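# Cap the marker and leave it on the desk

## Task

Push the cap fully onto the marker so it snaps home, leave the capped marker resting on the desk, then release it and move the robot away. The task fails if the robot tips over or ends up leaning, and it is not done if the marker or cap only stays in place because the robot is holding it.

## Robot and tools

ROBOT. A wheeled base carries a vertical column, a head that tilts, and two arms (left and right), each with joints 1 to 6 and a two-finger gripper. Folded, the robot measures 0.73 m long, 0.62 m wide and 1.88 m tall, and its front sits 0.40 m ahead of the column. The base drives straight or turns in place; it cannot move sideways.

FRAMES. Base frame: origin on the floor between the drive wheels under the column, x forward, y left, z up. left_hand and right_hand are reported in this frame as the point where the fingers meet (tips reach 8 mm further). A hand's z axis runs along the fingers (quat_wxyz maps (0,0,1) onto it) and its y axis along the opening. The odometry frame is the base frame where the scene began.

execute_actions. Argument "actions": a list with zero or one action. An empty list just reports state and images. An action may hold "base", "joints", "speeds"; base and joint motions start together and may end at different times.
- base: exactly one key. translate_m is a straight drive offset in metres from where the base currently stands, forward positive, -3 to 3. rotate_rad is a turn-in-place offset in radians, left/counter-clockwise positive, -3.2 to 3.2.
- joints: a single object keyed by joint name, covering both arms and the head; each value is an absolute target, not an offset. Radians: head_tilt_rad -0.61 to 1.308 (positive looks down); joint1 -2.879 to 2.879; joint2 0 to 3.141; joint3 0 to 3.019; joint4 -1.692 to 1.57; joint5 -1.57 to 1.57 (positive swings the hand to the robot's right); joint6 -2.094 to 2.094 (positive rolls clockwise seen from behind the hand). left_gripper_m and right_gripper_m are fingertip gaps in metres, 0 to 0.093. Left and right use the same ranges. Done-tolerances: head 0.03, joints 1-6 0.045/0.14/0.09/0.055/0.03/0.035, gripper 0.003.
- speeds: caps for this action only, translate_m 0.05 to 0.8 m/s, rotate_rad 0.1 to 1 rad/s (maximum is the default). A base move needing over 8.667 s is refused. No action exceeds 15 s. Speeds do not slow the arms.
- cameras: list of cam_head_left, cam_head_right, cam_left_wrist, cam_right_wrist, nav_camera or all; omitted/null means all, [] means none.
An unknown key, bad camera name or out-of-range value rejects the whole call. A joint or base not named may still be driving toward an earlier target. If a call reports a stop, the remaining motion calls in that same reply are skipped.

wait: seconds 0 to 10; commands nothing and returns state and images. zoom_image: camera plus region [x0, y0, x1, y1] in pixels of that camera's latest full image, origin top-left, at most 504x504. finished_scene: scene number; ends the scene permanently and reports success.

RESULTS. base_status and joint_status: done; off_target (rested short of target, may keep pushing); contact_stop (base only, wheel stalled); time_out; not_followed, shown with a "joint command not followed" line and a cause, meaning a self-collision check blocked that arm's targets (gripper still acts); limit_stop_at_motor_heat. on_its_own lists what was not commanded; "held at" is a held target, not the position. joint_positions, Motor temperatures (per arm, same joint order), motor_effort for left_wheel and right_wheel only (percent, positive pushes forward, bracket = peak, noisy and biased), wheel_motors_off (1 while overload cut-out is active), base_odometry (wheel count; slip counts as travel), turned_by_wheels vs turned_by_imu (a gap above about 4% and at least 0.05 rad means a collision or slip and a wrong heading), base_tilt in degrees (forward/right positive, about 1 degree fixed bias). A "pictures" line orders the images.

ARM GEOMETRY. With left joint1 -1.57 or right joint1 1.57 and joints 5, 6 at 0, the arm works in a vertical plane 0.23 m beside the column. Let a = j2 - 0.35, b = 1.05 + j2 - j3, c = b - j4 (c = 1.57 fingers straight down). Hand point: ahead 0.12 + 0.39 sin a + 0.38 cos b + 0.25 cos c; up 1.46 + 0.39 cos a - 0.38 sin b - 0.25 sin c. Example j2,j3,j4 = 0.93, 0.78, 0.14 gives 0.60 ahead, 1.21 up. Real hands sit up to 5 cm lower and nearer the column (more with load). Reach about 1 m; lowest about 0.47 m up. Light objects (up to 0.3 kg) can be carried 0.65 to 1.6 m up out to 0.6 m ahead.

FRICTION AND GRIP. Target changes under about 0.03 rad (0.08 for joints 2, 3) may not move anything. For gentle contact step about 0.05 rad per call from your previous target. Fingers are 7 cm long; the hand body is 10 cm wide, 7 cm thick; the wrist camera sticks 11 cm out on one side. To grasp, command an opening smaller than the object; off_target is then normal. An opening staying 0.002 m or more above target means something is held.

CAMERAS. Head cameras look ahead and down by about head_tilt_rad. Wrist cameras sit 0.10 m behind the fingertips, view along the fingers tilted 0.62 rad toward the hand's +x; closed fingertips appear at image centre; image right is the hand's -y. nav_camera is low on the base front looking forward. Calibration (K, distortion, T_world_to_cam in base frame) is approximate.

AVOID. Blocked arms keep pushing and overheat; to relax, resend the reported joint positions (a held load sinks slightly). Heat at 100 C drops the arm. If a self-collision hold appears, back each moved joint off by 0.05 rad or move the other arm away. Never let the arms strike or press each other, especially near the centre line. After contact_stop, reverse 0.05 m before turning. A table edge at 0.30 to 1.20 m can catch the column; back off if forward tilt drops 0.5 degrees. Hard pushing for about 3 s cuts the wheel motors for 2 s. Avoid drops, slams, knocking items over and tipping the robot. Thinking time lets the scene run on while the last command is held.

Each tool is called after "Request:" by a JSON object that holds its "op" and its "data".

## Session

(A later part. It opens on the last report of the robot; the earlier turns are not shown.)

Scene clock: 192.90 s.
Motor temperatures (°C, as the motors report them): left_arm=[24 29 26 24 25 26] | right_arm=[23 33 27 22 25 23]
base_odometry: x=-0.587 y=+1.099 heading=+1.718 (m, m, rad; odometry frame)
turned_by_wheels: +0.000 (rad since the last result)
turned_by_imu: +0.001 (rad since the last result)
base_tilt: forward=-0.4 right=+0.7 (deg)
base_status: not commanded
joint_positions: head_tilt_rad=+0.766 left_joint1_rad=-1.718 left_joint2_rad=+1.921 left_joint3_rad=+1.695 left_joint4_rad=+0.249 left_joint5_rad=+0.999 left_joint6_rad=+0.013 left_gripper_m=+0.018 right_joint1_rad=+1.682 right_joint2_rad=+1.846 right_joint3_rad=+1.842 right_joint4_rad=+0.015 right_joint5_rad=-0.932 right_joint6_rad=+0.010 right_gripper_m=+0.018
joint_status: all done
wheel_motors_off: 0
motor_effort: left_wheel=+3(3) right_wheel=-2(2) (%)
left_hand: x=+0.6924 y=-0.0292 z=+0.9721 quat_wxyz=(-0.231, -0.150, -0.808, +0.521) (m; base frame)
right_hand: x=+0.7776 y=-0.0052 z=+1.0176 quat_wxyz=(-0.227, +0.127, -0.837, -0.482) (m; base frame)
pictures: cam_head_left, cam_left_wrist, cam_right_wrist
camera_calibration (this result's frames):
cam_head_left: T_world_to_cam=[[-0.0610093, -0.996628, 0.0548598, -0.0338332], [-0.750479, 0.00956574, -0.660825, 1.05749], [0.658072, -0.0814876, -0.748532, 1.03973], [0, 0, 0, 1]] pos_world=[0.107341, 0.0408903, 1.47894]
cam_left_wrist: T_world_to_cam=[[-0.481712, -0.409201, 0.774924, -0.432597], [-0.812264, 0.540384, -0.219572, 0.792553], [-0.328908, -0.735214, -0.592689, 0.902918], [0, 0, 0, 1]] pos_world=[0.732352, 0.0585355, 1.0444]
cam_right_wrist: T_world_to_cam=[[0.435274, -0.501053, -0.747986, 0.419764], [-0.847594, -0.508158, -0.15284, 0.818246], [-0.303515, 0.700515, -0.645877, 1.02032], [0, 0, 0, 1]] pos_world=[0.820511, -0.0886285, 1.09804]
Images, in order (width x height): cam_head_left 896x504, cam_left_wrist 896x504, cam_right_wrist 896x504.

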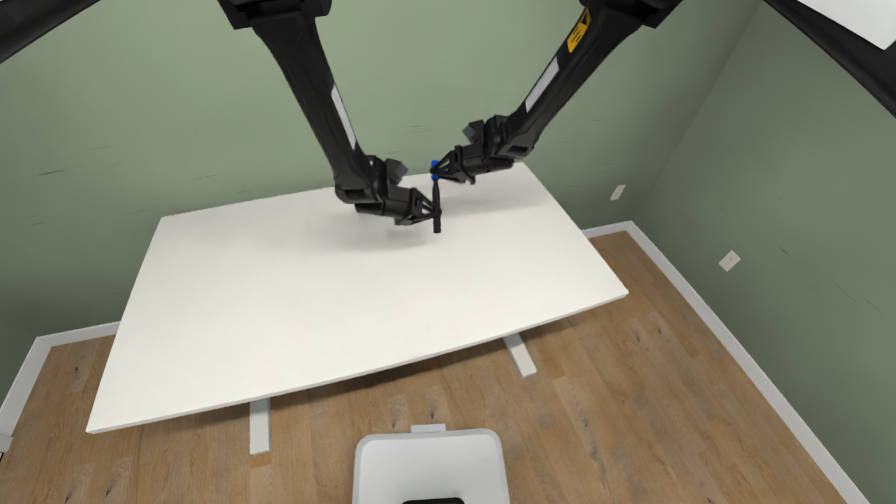

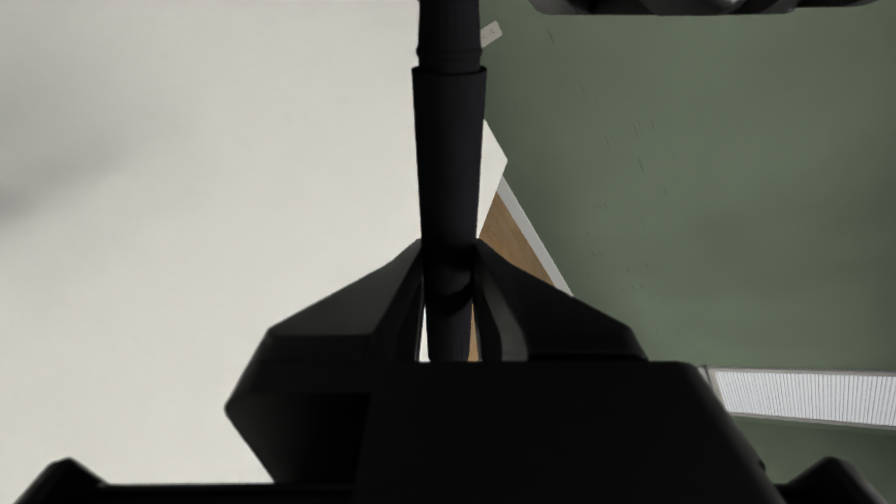

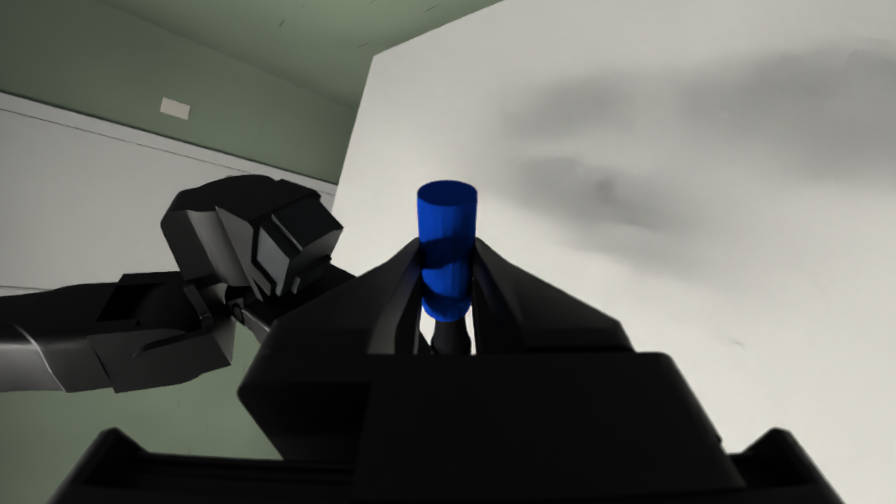

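Request:
{"op": "execute_actions", "data": {"actions": [{"joints":{"right_joint3_rad":1.79,"right_joint4_rad":0.08,"right_joint1_rad":1.668}}], "cameras": ["cam_right_wrist","cam_left_wrist"]}}

Request:
{"op": "execute_actions", "data": {"actions": [{"joints":{"right_joint3_rad":1.75,"right_joint4_rad":0.12}}], "cameras": ["cam_right_wrist","cam_left_wrist"]}}

Scene clock: 198.10 s.
Motor temperatures (°C, as the motors report them): left_arm=[24 29 26 24 25 26] | right_arm=[23 33 27 22 25 23]
base_odometry: x=-0.587 y=+1.099 heading=+1.718 (m, m, rad; odometry frame)
turned_by_wheels: +0.000 (rad since the last result)
turned_by_imu: +0.001 (rad since the last result)
base_tilt: forward=-0.4 right=+0.6 (deg)
base_status: not commanded
joint_positions: head_tilt_rad=+0.766 left_joint1_rad=-1.718 left_joint2_rad=+1.921 left_joint3_rad=+1.695 left_joint4_rad=+0.249 left_joint5_rad=+1.001 left_joint6_rad=+0.013 left_gripper_m=+0.018 right_joint1_rad=+1.679 right_joint2_rad=+1.849 right_joint3_rad=+1.791 right_joint4_rad=+0.063 right_joint5_rad=-0.931 right_joint6_rad=+0.010 right_gripper_m=+0.018
joint_status: all done
wheel_motors_off: 0
motor_effort: left_wheel=+3(3) right_wheel=-2(2) (%)
left_hand: x=+0.6923 y=-0.0292 z=+0.9722 quat_wxyz=(-0.231, -0.150, -0.808, +0.522) (m; base frame)
right_hand: x=+0.7583 y=-0.0074 z=+1.0047 quat_wxyz=(-0.224, +0.125, -0.839, -0.481) (m; base frame)
pictures: cam_left_wrist, cam_right_wrist
camera_calibration (this result's frames):
cam_left_wrist: T_world_to_cam=[[-0.482606, -0.408156, 0.77492, -0.432139], [-0.811645, 0.540904, -0.220579, 0.793121], [-0.329126, -0.735413, -0.592321, 0.902706], [0, 0, 0, 1]] pos_world=[0.732284, 0.0584791, 1.04451]
cam_right_wrist: T_world_to_cam=[[0.428998, -0.50435, -0.749394, 0.423617], [-0.849325, -0.507702, -0.144516, 0.791768], [-0.307582, 0.698476, -0.646161, 1.0111], [0, 0, 0, 1]] pos_world=[0.801736, -0.0905992, 1.08522]
Images, in order (width x height): cam_left_wrist 896x504, cam_right_wrist 896x504.

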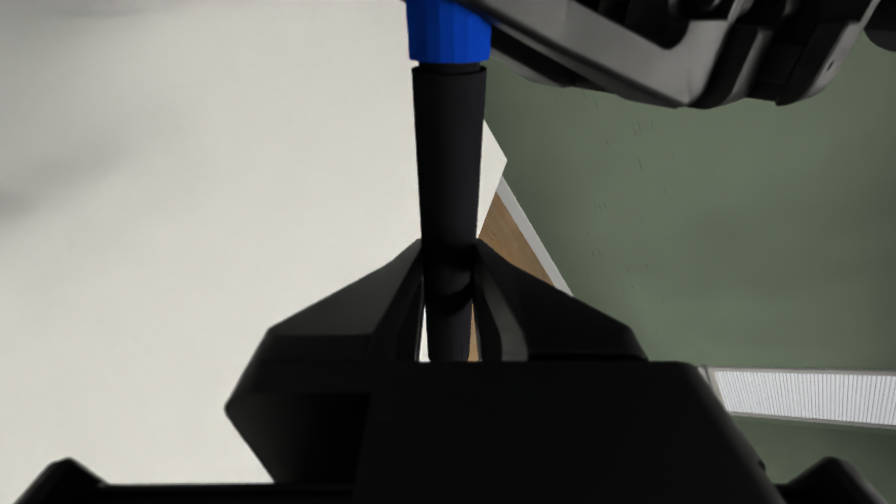

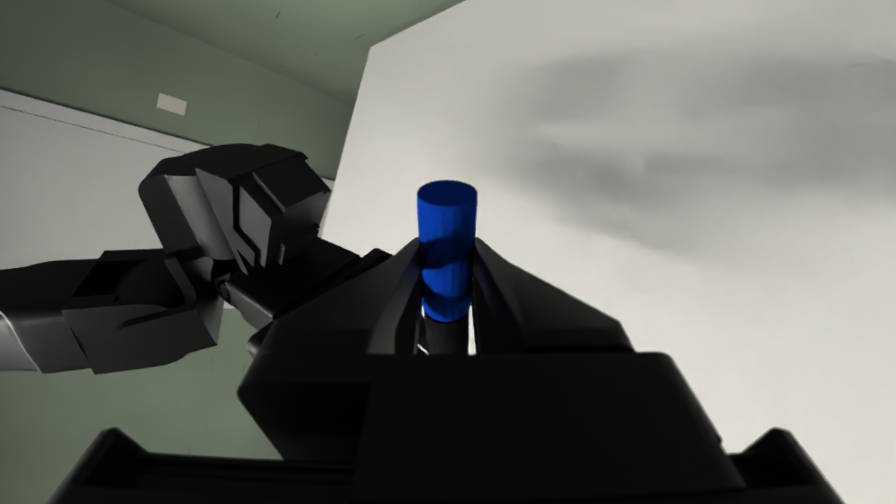

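Scene clock: 198.67 s.
Motor temperatures (°C, as the motors report them): left_arm=[24 29 26 24 25 26] | right_arm=[23 33 26 22 25 23]
base_odometry: x=-0.587 y=+1.099 heading=+1.718 (m, m, rad; odometry frame)
turned_by_wheels: +0.000 (rad since the last result)
turned_by_imu: +0.000 (rad since the last result)
base_tilt: forward=-0.3 right=+0.7 (deg)
base_status: not commanded
joint_positions: head_tilt_rad=+0.766 left_joint1_rad=-1.718 left_joint2_rad=+1.922 left_joint3_rad=+1.689 left_joint4_rad=+0.249 left_joint5_rad=+1.002 left_joint6_rad=+0.015 left_gripper_m=+0.018 right_joint1_rad=+1.679 right_joint2_rad=+1.849 right_joint3_rad=+1.766 right_joint4_rad=+0.112 right_joint5_rad=-0.930 right_joint6_rad=+0.010 right_gripper_m=+0.018
joint_status: all done
wheel_motors_off: 0
motor_effort: left_wheel=+3(3) right_wheel=-2(3) (%)
left_hand: x=+0.6889 y=-0.0293 z=+0.9707 quat_wxyz=(-0.228, -0.150, -0.808, +0.522) (m; base frame)
right_hand: x=+0.7536 y=-0.0076 z=+1.0027 quat_wxyz=(-0.235, +0.130, -0.836, -0.479) (m; base frame)
pictures: cam_left_wrist, cam_right_wrist
camera_calibration (this result's frames):
cam_left_wrist: T_world_to_cam=[[-0.479584, -0.406732, 0.77754, -0.437237], [-0.811581, 0.542534, -0.21678, 0.78637], [-0.333671, -0.735001, -0.590286, 0.901791], [0, 0, 0, 1]] pos_world=[0.729413, 0.0583458, 1.04275]
cam_right_wrist: T_world_to_cam=[[0.44561, -0.505356, -0.73895, 0.401], [-0.84702, -0.505215, -0.165272, 0.806455], [-0.289807, 0.699553, -0.653175, 1.00208], [0, 0, 0, 1]] pos_world=[0.794804, -0.0909276, 1.08414]
Images, in order (width x height): cam_left_wrist 896x504, cam_right_wrist 896x504.

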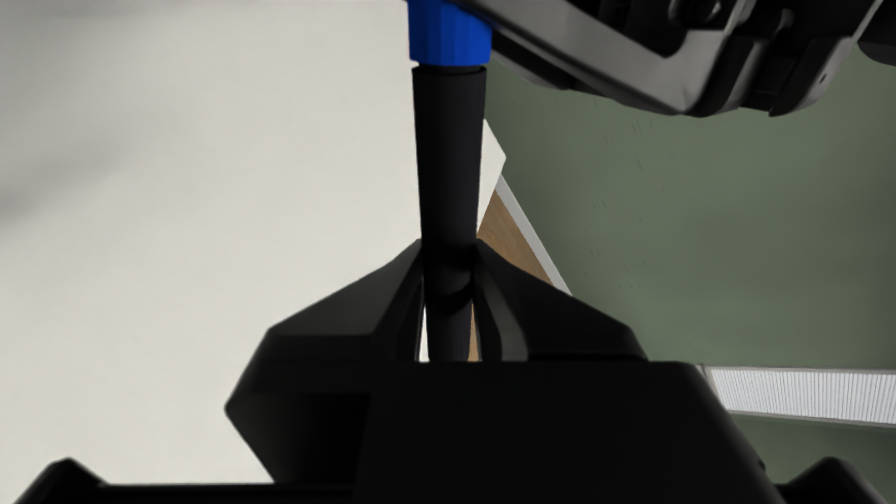

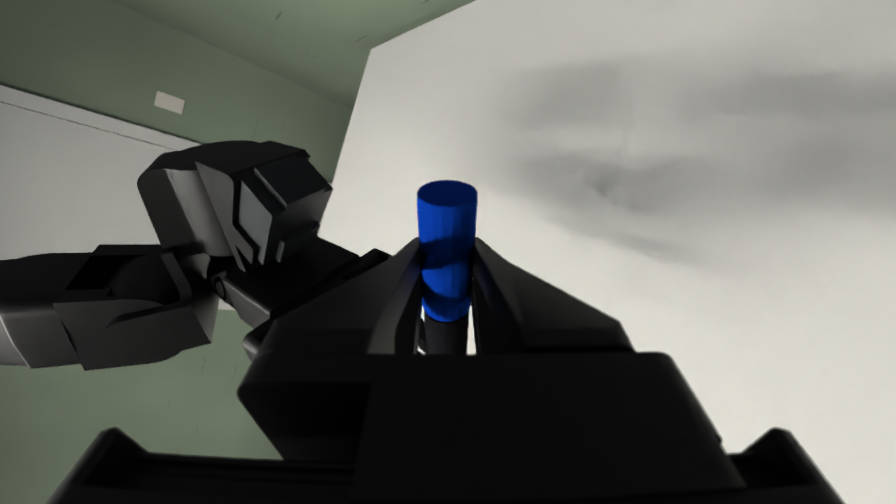

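Nearly there; a bit more push.

Request:
{"op": "execute_actions", "data": {"actions": [{"joints":{"right_joint3_rad":1.72,"right_joint4_rad":0.08,"left_joint3_rad":1.73,"left_joint4_rad":0.27,"left_gripper_m":0,"right_gripper_m":0}}], "cameras": ["cam_left_wrist"]}}

Request:
{"op": "zoom_image", "data": {"camera": "cam_left_wrist", "region": [390,20,510,120]}}

Scene clock: 203.03 s.
Motor temperatures (°C, as the motors report them): left_arm=[24 29 26 24 25 26] | right_arm=[23 33 26 22 25 23]
base_odometry: x=-0.587 y=+1.099 heading=+1.718 (m, m, rad; odometry frame)
turned_by_wheels: +0.000 (rad since the last result)
turned_by_imu: +0.001 (rad since the last result)
base_tilt: forward=-0.3 right=+0.7 (deg)
base_status: not commanded
joint_positions: head_tilt_rad=+0.766 left_joint1_rad=-1.718 left_joint2_rad=+1.931 left_joint3_rad=+1.689 left_joint4_rad=+0.249 left_joint5_rad=+1.011 left_joint6_rad=+0.028 left_gripper_m=+0.018 right_joint1_rad=+1.679 right_joint2_rad=+1.847 right_joint3_rad=+1.747 right_joint4_rad=+0.106 right_joint5_rad=-0.922 right_joint6_rad=+0.007 right_gripper_m=+0.018
joint_status: left_gripper_m off_target (ended at +0.018, target +0.000); right_gripper_m off_target (ended at +0.018, target +0.000); the others done
wheel_motors_off: 0
motor_effort: left_wheel=+3(3) right_wheel=-2(2) (%)
left_hand: x=+0.6835 y=-0.0303 z=+0.9667 quat_wxyz=(-0.227, -0.154, -0.806, +0.525) (m; base frame)
right_hand: x=+0.7450 y=-0.0088 z=+0.9975 quat_wxyz=(-0.226, +0.126, -0.840, -0.476) (m; base frame)
pictures: cam_left_wrist
camera_calibration (this result's frames):
cam_left_wrist: T_world_to_cam=[[-0.486183, -0.398578, 0.777665, -0.432409], [-0.805273, 0.549944, -0.221579, 0.782156], [-0.339355, -0.73396, -0.588337, 0.898924], [0, 0, 0, 1]] pos_world=[0.724674, 0.0572837, 1.03845]
Images, in order (width x height): cam_left_wrist 896x504.

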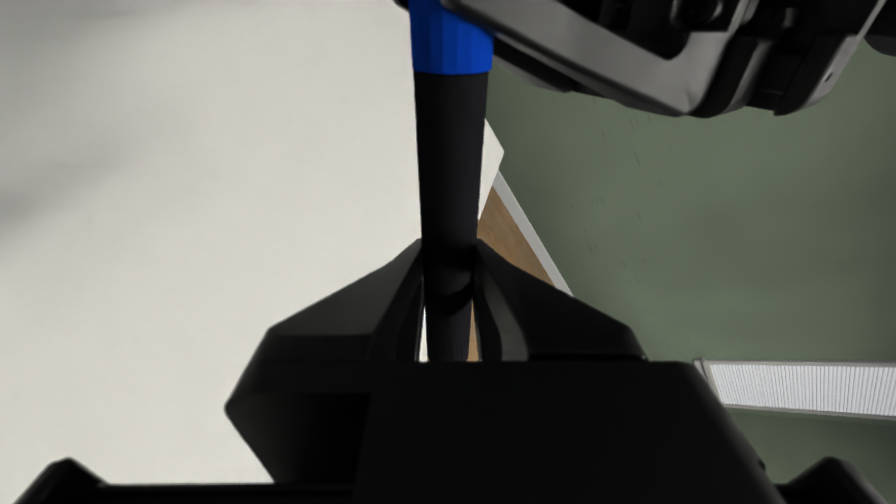

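Region (390, 20, 510, 120) of cam_left_wrist's 896x504 image, scaled by 4.200, with more detail than that image has.

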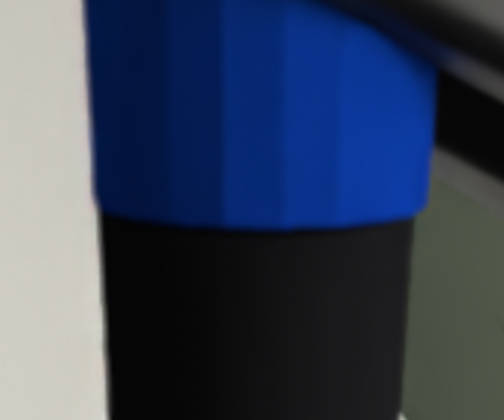

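Seated. Relax, release, withdraw.

Request:
{"op": "execute_actions", "data": {"actions": [{"joints":{"right_joint3_rad":1.76,"right_joint4_rad":0.106,"left_joint3_rad":1.69,"left_joint4_rad":0.25,"right_gripper_m":0.05}}], "cameras": []}}

Request:
{"op": "execute_actions", "data": {"actions": [{"joints":{"right_joint1_rad":1.45}}], "cameras": []}}

Request:
{"op": "execute_actions", "data": {"actions": [{"joints":{"left_joint1_rad":-1.57,"left_joint5_rad":0,"left_joint6_rad":-0.4,"left_joint2_rad":2.06,"left_joint3_rad":1.68,"left_joint4_rad":-0.12,"right_joint5_rad":0,"right_joint1_rad":1.57,"right_joint2_rad":0.9,"right_joint3_rad":0.5,"right_joint4_rad":-0.9}}], "cameras": []}}

Request:
{"op": "execute_actions", "data": {"actions": [{"joints":{"left_joint2_rad":2.15,"left_joint3_rad":1.74}}], "cameras": []}}

Request:
{"op": "execute_actions", "data": {"actions": [{"joints":{"left_joint2_rad":2.2,"left_joint3_rad":1.77}}], "cameras": ["cam_left_wrist","cam_head_left"]}}

Scene clock: 215.40 s.
Motor temperatures (°C, as the motors report them): left_arm=[24 29 27 24 25 26] | right_arm=[23 33 26 22 25 23]
base_odometry: x=-0.587 y=+1.099 heading=+1.718 (m, m, rad; odometry frame)
turned_by_wheels: +0.000 (rad since the last result)
turned_by_imu: +0.001 (rad since the last result)
base_tilt: forward=-0.3 right=+0.6 (deg)
base_status: not commanded
joint_positions: head_tilt_rad=+0.766 left_joint1_rad=-1.718 left_joint2_rad=+1.931 left_joint3_rad=+1.686 left_joint4_rad=+0.249 left_joint5_rad=+1.002 left_joint6_rad=+0.028 left_gripper_m=+0.018 right_joint1_rad=+1.679 right_joint2_rad=+1.847 right_joint3_rad=+1.748 right_joint4_rad=+0.107 right_joint5_rad=-0.928 right_joint6_rad=+0.007 right_gripper_m=+0.050
joint_status: all done
wheel_motors_off: 0
motor_effort: left_wheel=+3(3) right_wheel=-2(2) (%)
left_hand: x=+0.6825 y=-0.0293 z=+0.9647 quat_wxyz=(-0.226, -0.153, -0.808, +0.522) (m; base frame)
right_hand: x=+0.7448 y=-0.0082 z=+0.9985 quat_wxyz=(-0.226, +0.127, -0.839, -0.479) (m; base frame)
pictures: none
No camera images: the call's "cameras" was empty. Leave "cameras" out to get every camera's image.

Scene clock: 216.73 s.
Motor temperatures (°C, as the motors report them): left_arm=[24 29 27 24 25 26] | right_arm=[23 33 26 22 25 23]
base_odometry: x=-0.587 y=+1.099 heading=+1.717 (m, m, rad; odometry frame)
turned_by_wheels: +0.000 (rad since the last result)
turned_by_imu: +0.000 (rad since the last result)
base_tilt: forward=-0.3 right=+0.7 (deg)
base_status: not commanded
joint_positions: head_tilt_rad=+0.766 left_joint1_rad=-1.718 left_joint2_rad=+1.931 left_joint3_rad=+1.686 left_joint4_rad=+0.249 left_joint5_rad=+1.002 left_joint6_rad=+0.028 left_gripper_m=+0.018 right_joint1_rad=+1.457 right_joint2_rad=+1.847 right_joint3_rad=+1.748 right_joint4_rad=+0.107 right_joint5_rad=-0.929 right_joint6_rad=+0.007 right_gripper_m=+0.050
joint_status: all done
wheel_motors_off: 0
motor_effort: left_wheel=+2(4) right_wheel=-1(3) (%)
left_hand: x=+0.6825 y=-0.0293 z=+0.9647 quat_wxyz=(-0.226, -0.153, -0.808, +0.522) (m; base frame)
right_hand: x=+0.7596 y=-0.1736 z=+0.9728 quat_wxyz=(-0.239, +0.101, -0.886, -0.383) (m; base frame)
pictures: none
No camera images: the call's "cameras" was empty. Leave "cameras" out to get every camera's image.

Scene clock: 218.47 s.
Motor temperatures (°C, as the motors report them): left_arm=[24 29 27 24 25 26] | right_arm=[23 32 26 22 25 23]
base_odometry: x=-0.587 y=+1.099 heading=+1.718 (m, m, rad; odometry frame)
turned_by_wheels: +0.000 (rad since the last result)
turned_by_imu: +0.001 (rad since the last result)
base_tilt: forward=-0.3 right=+0.7 (deg)
base_status: not commanded
joint_positions: head_tilt_rad=+0.766 left_joint1_rad=-1.566 left_joint2_rad=+2.079 left_joint3_rad=+1.672 left_joint4_rad=-0.116 left_joint5_rad=+0.003 left_joint6_rad=-0.389 left_gripper_m=+0.018 right_joint1_rad=+1.573 right_joint2_rad=+0.914 right_joint3_rad=+0.494 right_joint4_rad=-0.894 right_joint5_rad=-0.002 right_joint6_rad=+0.007 right_gripper_m=+0.050
joint_status: all done
wheel_motors_off: 0
motor_effort: left_wheel=+6(8) right_wheel=-2(5) (%)
left_hand: x=+0.5476 y=+0.2283 z=+0.7687 quat_wxyz=(+0.000, +0.195, -0.981, -0.001) (m; base frame)
right_hand: x=+0.1954 y=-0.2247 z=+1.2278 quat_wxyz=(+0.385, -0.003, -0.923, +0.000) (m; base frame)
pictures: none
No camera images: the call's "cameras" was empty. Leave "cameras" out to get every camera's image.

Scene clock: 219.33 s.
Motor temperatures (°C, as the motors report them): left_arm=[24 29 27 24 25 26] | right_arm=[23 32 25 22 25 23]
base_odometry: x=-0.587 y=+1.099 heading=+1.718 (m, m, rad; odometry frame)
turned_by_wheels: +0.000 (rad since the last result)
turned_by_imu: +0.000 (rad since the last result)
base_tilt: forward=-0.5 right=+0.7 (deg)
base_status: not commanded
joint_positions: head_tilt_rad=+0.766 left_joint1_rad=-1.566 left_joint2_rad=+2.135 left_joint3_rad=+1.741 left_joint4_rad=-0.116 left_joint5_rad=+0.003 left_joint6_rad=-0.389 left_gripper_m=+0.018 right_joint1_rad=+1.573 right_joint2_rad=+0.914 right_joint3_rad=+0.494 right_joint4_rad=-0.894 right_joint5_rad=-0.002 right_joint6_rad=+0.007 right_gripper_m=+0.050
joint_status: all done
wheel_motors_off: 0
motor_effort: left_wheel=+6(6) right_wheel=-2(3) (%)
left_hand: x=+0.5516 y=+0.2284 z=+0.7482 quat_wxyz=(-0.006, +0.195, -0.981, +0.000) (m; base frame)
right_hand: x=+0.1954 y=-0.2247 z=+1.2278 quat_wxyz=(+0.385, -0.003, -0.923, +0.000) (m; base frame)
pictures: none
No camera images: the call's "cameras" was empty. Leave "cameras" out to get every camera's image.

Scene clock: 220.10 s.
Motor temperatures (°C, as the motors report them): left_arm=[24 29 27 24 25 26] | right_arm=[23 32 25 22 25 23]
base_odometry: x=-0.587 y=+1.099 heading=+1.718 (m, m, rad; odometry frame)
turned_by_wheels: +0.000 (rad since the last result)
turned_by_imu: +0.000 (rad since the last result)
base_tilt: forward=-0.3 right=+0.7 (deg)
base_status: not commanded
joint_positions: head_tilt_rad=+0.766 left_joint1_rad=-1.566 left_joint2_rad=+2.187 left_joint3_rad=+1.769 left_joint4_rad=-0.116 left_joint5_rad=+0.002 left_joint6_rad=-0.389 left_gripper_m=+0.018 right_joint1_rad=+1.573 right_joint2_rad=+0.914 right_joint3_rad=+0.494 right_joint4_rad=-0.894 right_joint5_rad=-0.002 right_joint6_rad=+0.007 right_gripper_m=+0.050
joint_status: all done
wheel_motors_off: 0
motor_effort: left_wheel=+6(6) right_wheel=-2(2) (%)
left_hand: x=+0.5320 y=+0.2286 z=+0.7279 quat_wxyz=(+0.005, +0.195, -0.981, -0.002) (m; base frame)
right_hand: x=+0.1955 y=-0.2247 z=+1.2278 quat_wxyz=(+0.385, -0.003, -0.923, +0.000) (m; base frame)
pictures: cam_head_left, cam_left_wrist
camera_calibration (this result's frames):
cam_head_left: T_world_to_cam=[[-0.0610118, -0.996628, 0.0548569, -0.0338287], [-0.750448, 0.00956574, -0.66086, 1.05754], [0.658107, -0.0814876, -0.748502, 1.03968], [0, 0, 0, 1]] pos_world=[0.107344, 0.0408903, 1.47895]
cam_left_wrist: T_world_to_cam=[[0.383593, -0.923494, -0.00385425, 0.00887644], [-0.738894, -0.309414, 0.598581, 0.0290748], [-0.553979, -0.226764, -0.801053, 1.05009], [0, 0, 0, 1]] pos_world=[0.599807, 0.255316, 0.82381]
Images, in order (width x height): cam_head_left 896x504, cam_left_wrist 896x504.

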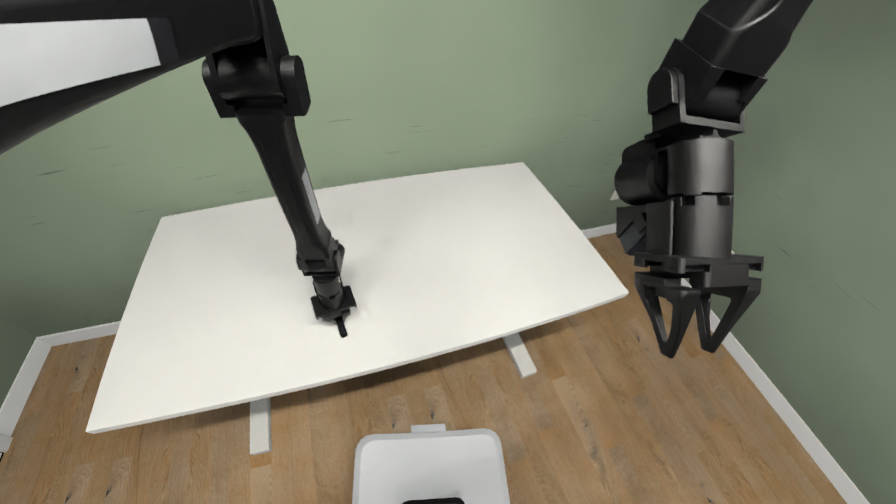

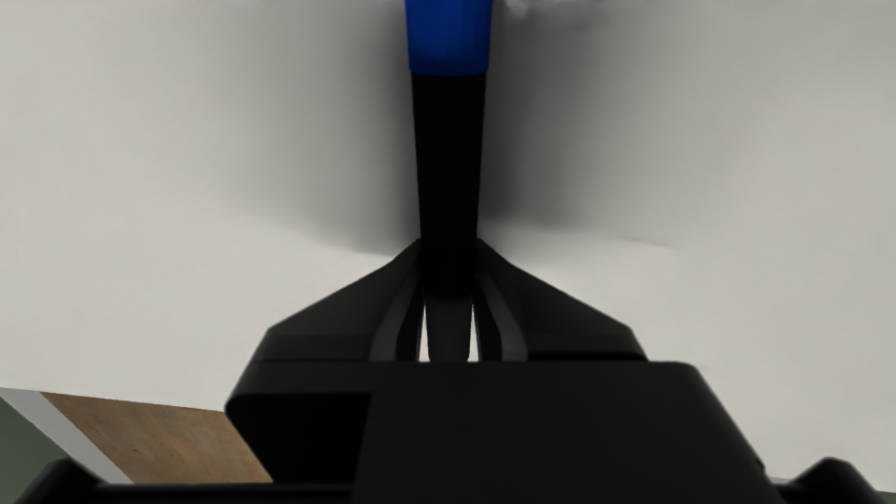

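Request:
{"op": "execute_actions", "data": {"actions": [{"joints":{"left_gripper_m":0.06}}], "cameras": []}}

Request:
{"op": "execute_actions", "data": {"actions": [{"joints":{"left_joint2_rad":2.0,"left_joint3_rad":1.65}}], "cameras": []}}

Request:
{"op": "execute_actions", "data": {"actions": [{"base":{"translate_m":-0.3},"joints":{"left_joint2_rad":0.9,"left_joint3_rad":0.5,"left_joint4_rad":-0.9,"left_joint6_rad":0}}], "cameras": ["cam_head_left"]}}

Scene clock: 226.93 s.
Motor temperatures (°C, as the motors report them): left_arm=[24 29 27 24 25 26] | right_arm=[23 31 25 22 25 23]
base_odometry: x=-0.587 y=+1.099 heading=+1.718 (m, m, rad; odometry frame)
turned_by_wheels: +0.000 (rad since the last result)
turned_by_imu: +0.001 (rad since the last result)
base_tilt: forward=-0.4 right=+0.6 (deg)
base_status: not commanded
joint_positions: head_tilt_rad=+0.766 left_joint1_rad=-1.562 left_joint2_rad=+2.187 left_joint3_rad=+1.766 left_joint4_rad=-0.116 left_joint5_rad=-0.002 left_joint6_rad=-0.389 left_gripper_m=+0.060 right_joint1_rad=+1.573 right_joint2_rad=+0.914 right_joint3_rad=+0.494 right_joint4_rad=-0.894 right_joint5_rad=-0.002 right_joint6_rad=+0.007 right_gripper_m=+0.050
joint_status: all done
wheel_motors_off: 0
motor_effort: left_wheel=+6(6) right_wheel=-2(2) (%)
left_hand: x=+0.5309 y=+0.2324 z=+0.7280 quat_wxyz=(+0.005, +0.196, -0.981, -0.006) (m; base frame)
right_hand: x=+0.1955 y=-0.2247 z=+1.2278 quat_wxyz=(+0.385, -0.003, -0.923, +0.000) (m; base frame)
pictures: none
No camera images: the call's "cameras" was empty. Leave "cameras" out to get every camera's image.

Scene clock: 228.10 s.
Motor temperatures (°C, as the motors report them): left_arm=[24 29 26 24 25 26] | right_arm=[23 31 25 22 25 23]
base_odometry: x=-0.587 y=+1.099 heading=+1.718 (m, m, rad; odometry frame)
turned_by_wheels: +0.000 (rad since the last result)
turned_by_imu: +0.000 (rad since the last result)
base_tilt: forward=-0.4 right=+0.8 (deg)
base_status: not commanded
joint_positions: head_tilt_rad=+0.766 left_joint1_rad=-1.562 left_joint2_rad=+1.984 left_joint3_rad=+1.652 left_joint4_rad=-0.116 left_joint5_rad=-0.002 left_joint6_rad=-0.389 left_gripper_m=+0.060 right_joint1_rad=+1.573 right_joint2_rad=+0.914 right_joint3_rad=+0.494 right_joint4_rad=-0.894 right_joint5_rad=-0.002 right_joint6_rad=+0.007 right_gripper_m=+0.050
joint_status: all done
wheel_motors_off: 0
motor_effort: left_wheel=+6(6) right_wheel=-2(2) (%)
left_hand: x=+0.5986 y=+0.2318 z=+0.8101 quat_wxyz=(-0.038, +0.195, -0.980, +0.003) (m; base frame)
right_hand: x=+0.1955 y=-0.2247 z=+1.2278 quat_wxyz=(+0.385, -0.003, -0.923, +0.000) (m; base frame)
pictures: none
No camera images: the call's "cameras" was empty. Leave "cameras" out to get every camera's image.

Scene clock: 230.00 s.
Motor temperatures (°C, as the motors report them): left_arm=[24 29 26 24 25 26] | right_arm=[23 31 25 22 25 23]
base_odometry: x=-0.543 y=+0.803 heading=+1.716 (m, m, rad; odometry frame)
turned_by_wheels: -0.001 (rad since the last result)
turned_by_imu: +0.000 (rad since the last result)
base_tilt: forward=-0.5 right=+0.7 (deg)
base_status: done
joint_positions: head_tilt_rad=+0.765 left_joint1_rad=-1.563 left_joint2_rad=+0.907 left_joint3_rad=+0.496 left_joint4_rad=-0.895 left_joint5_rad=-0.002 left_joint6_rad=-0.012 left_gripper_m=+0.060 right_joint1_rad=+1.573 right_joint2_rad=+0.910 right_joint3_rad=+0.497 right_joint4_rad=-0.894 right_joint5_rad=-0.001 right_joint6_rad=+0.007 right_gripper_m=+0.050
joint_status: all done
wheel_motors_off: 0
motor_effort: left_wheel=-1(45) right_wheel=+0(64) (%)
left_hand: x=+0.1983 y=+0.2270 z=+1.2282 quat_wxyz=(+0.381, +0.008, -0.925, -0.006) (m; base frame)
right_hand: x=+0.1980 y=-0.2248 z=+1.2277 quat_wxyz=(+0.382, -0.003, -0.924, +0.000) (m; base frame)
pictures: cam_head_left
camera_calibration (this result's frames):
cam_head_left: T_world_to_cam=[[-0.0610492, -0.996628, 0.0548154, -0.0337628], [-0.749998, 0.00956574, -0.661371, 1.05831], [0.658617, -0.0814876, -0.748053, 1.03897], [0, 0, 0, 1]] pos_world=[0.107386, 0.0408903, 1.47898]
Images, in order (width x height): cam_head_left 896x504.

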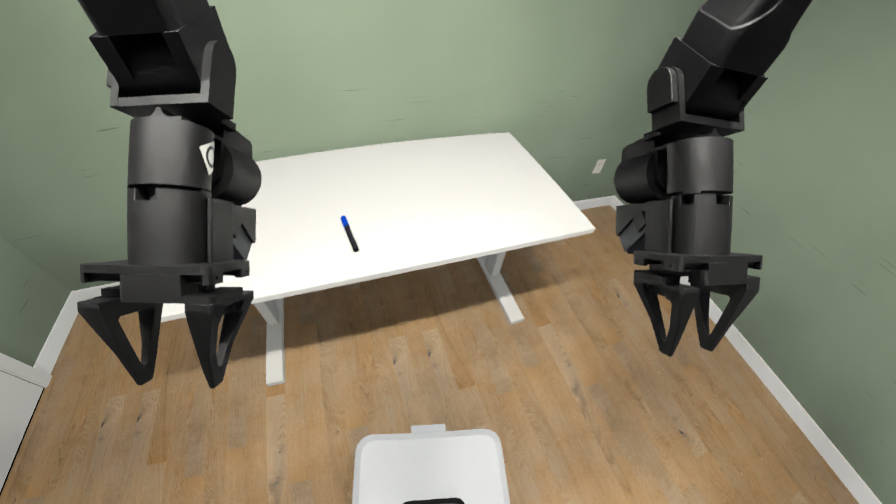

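Request:
{"op": "finished_scene", "data": {"scene": 1}}

The scene is finished: the task was done.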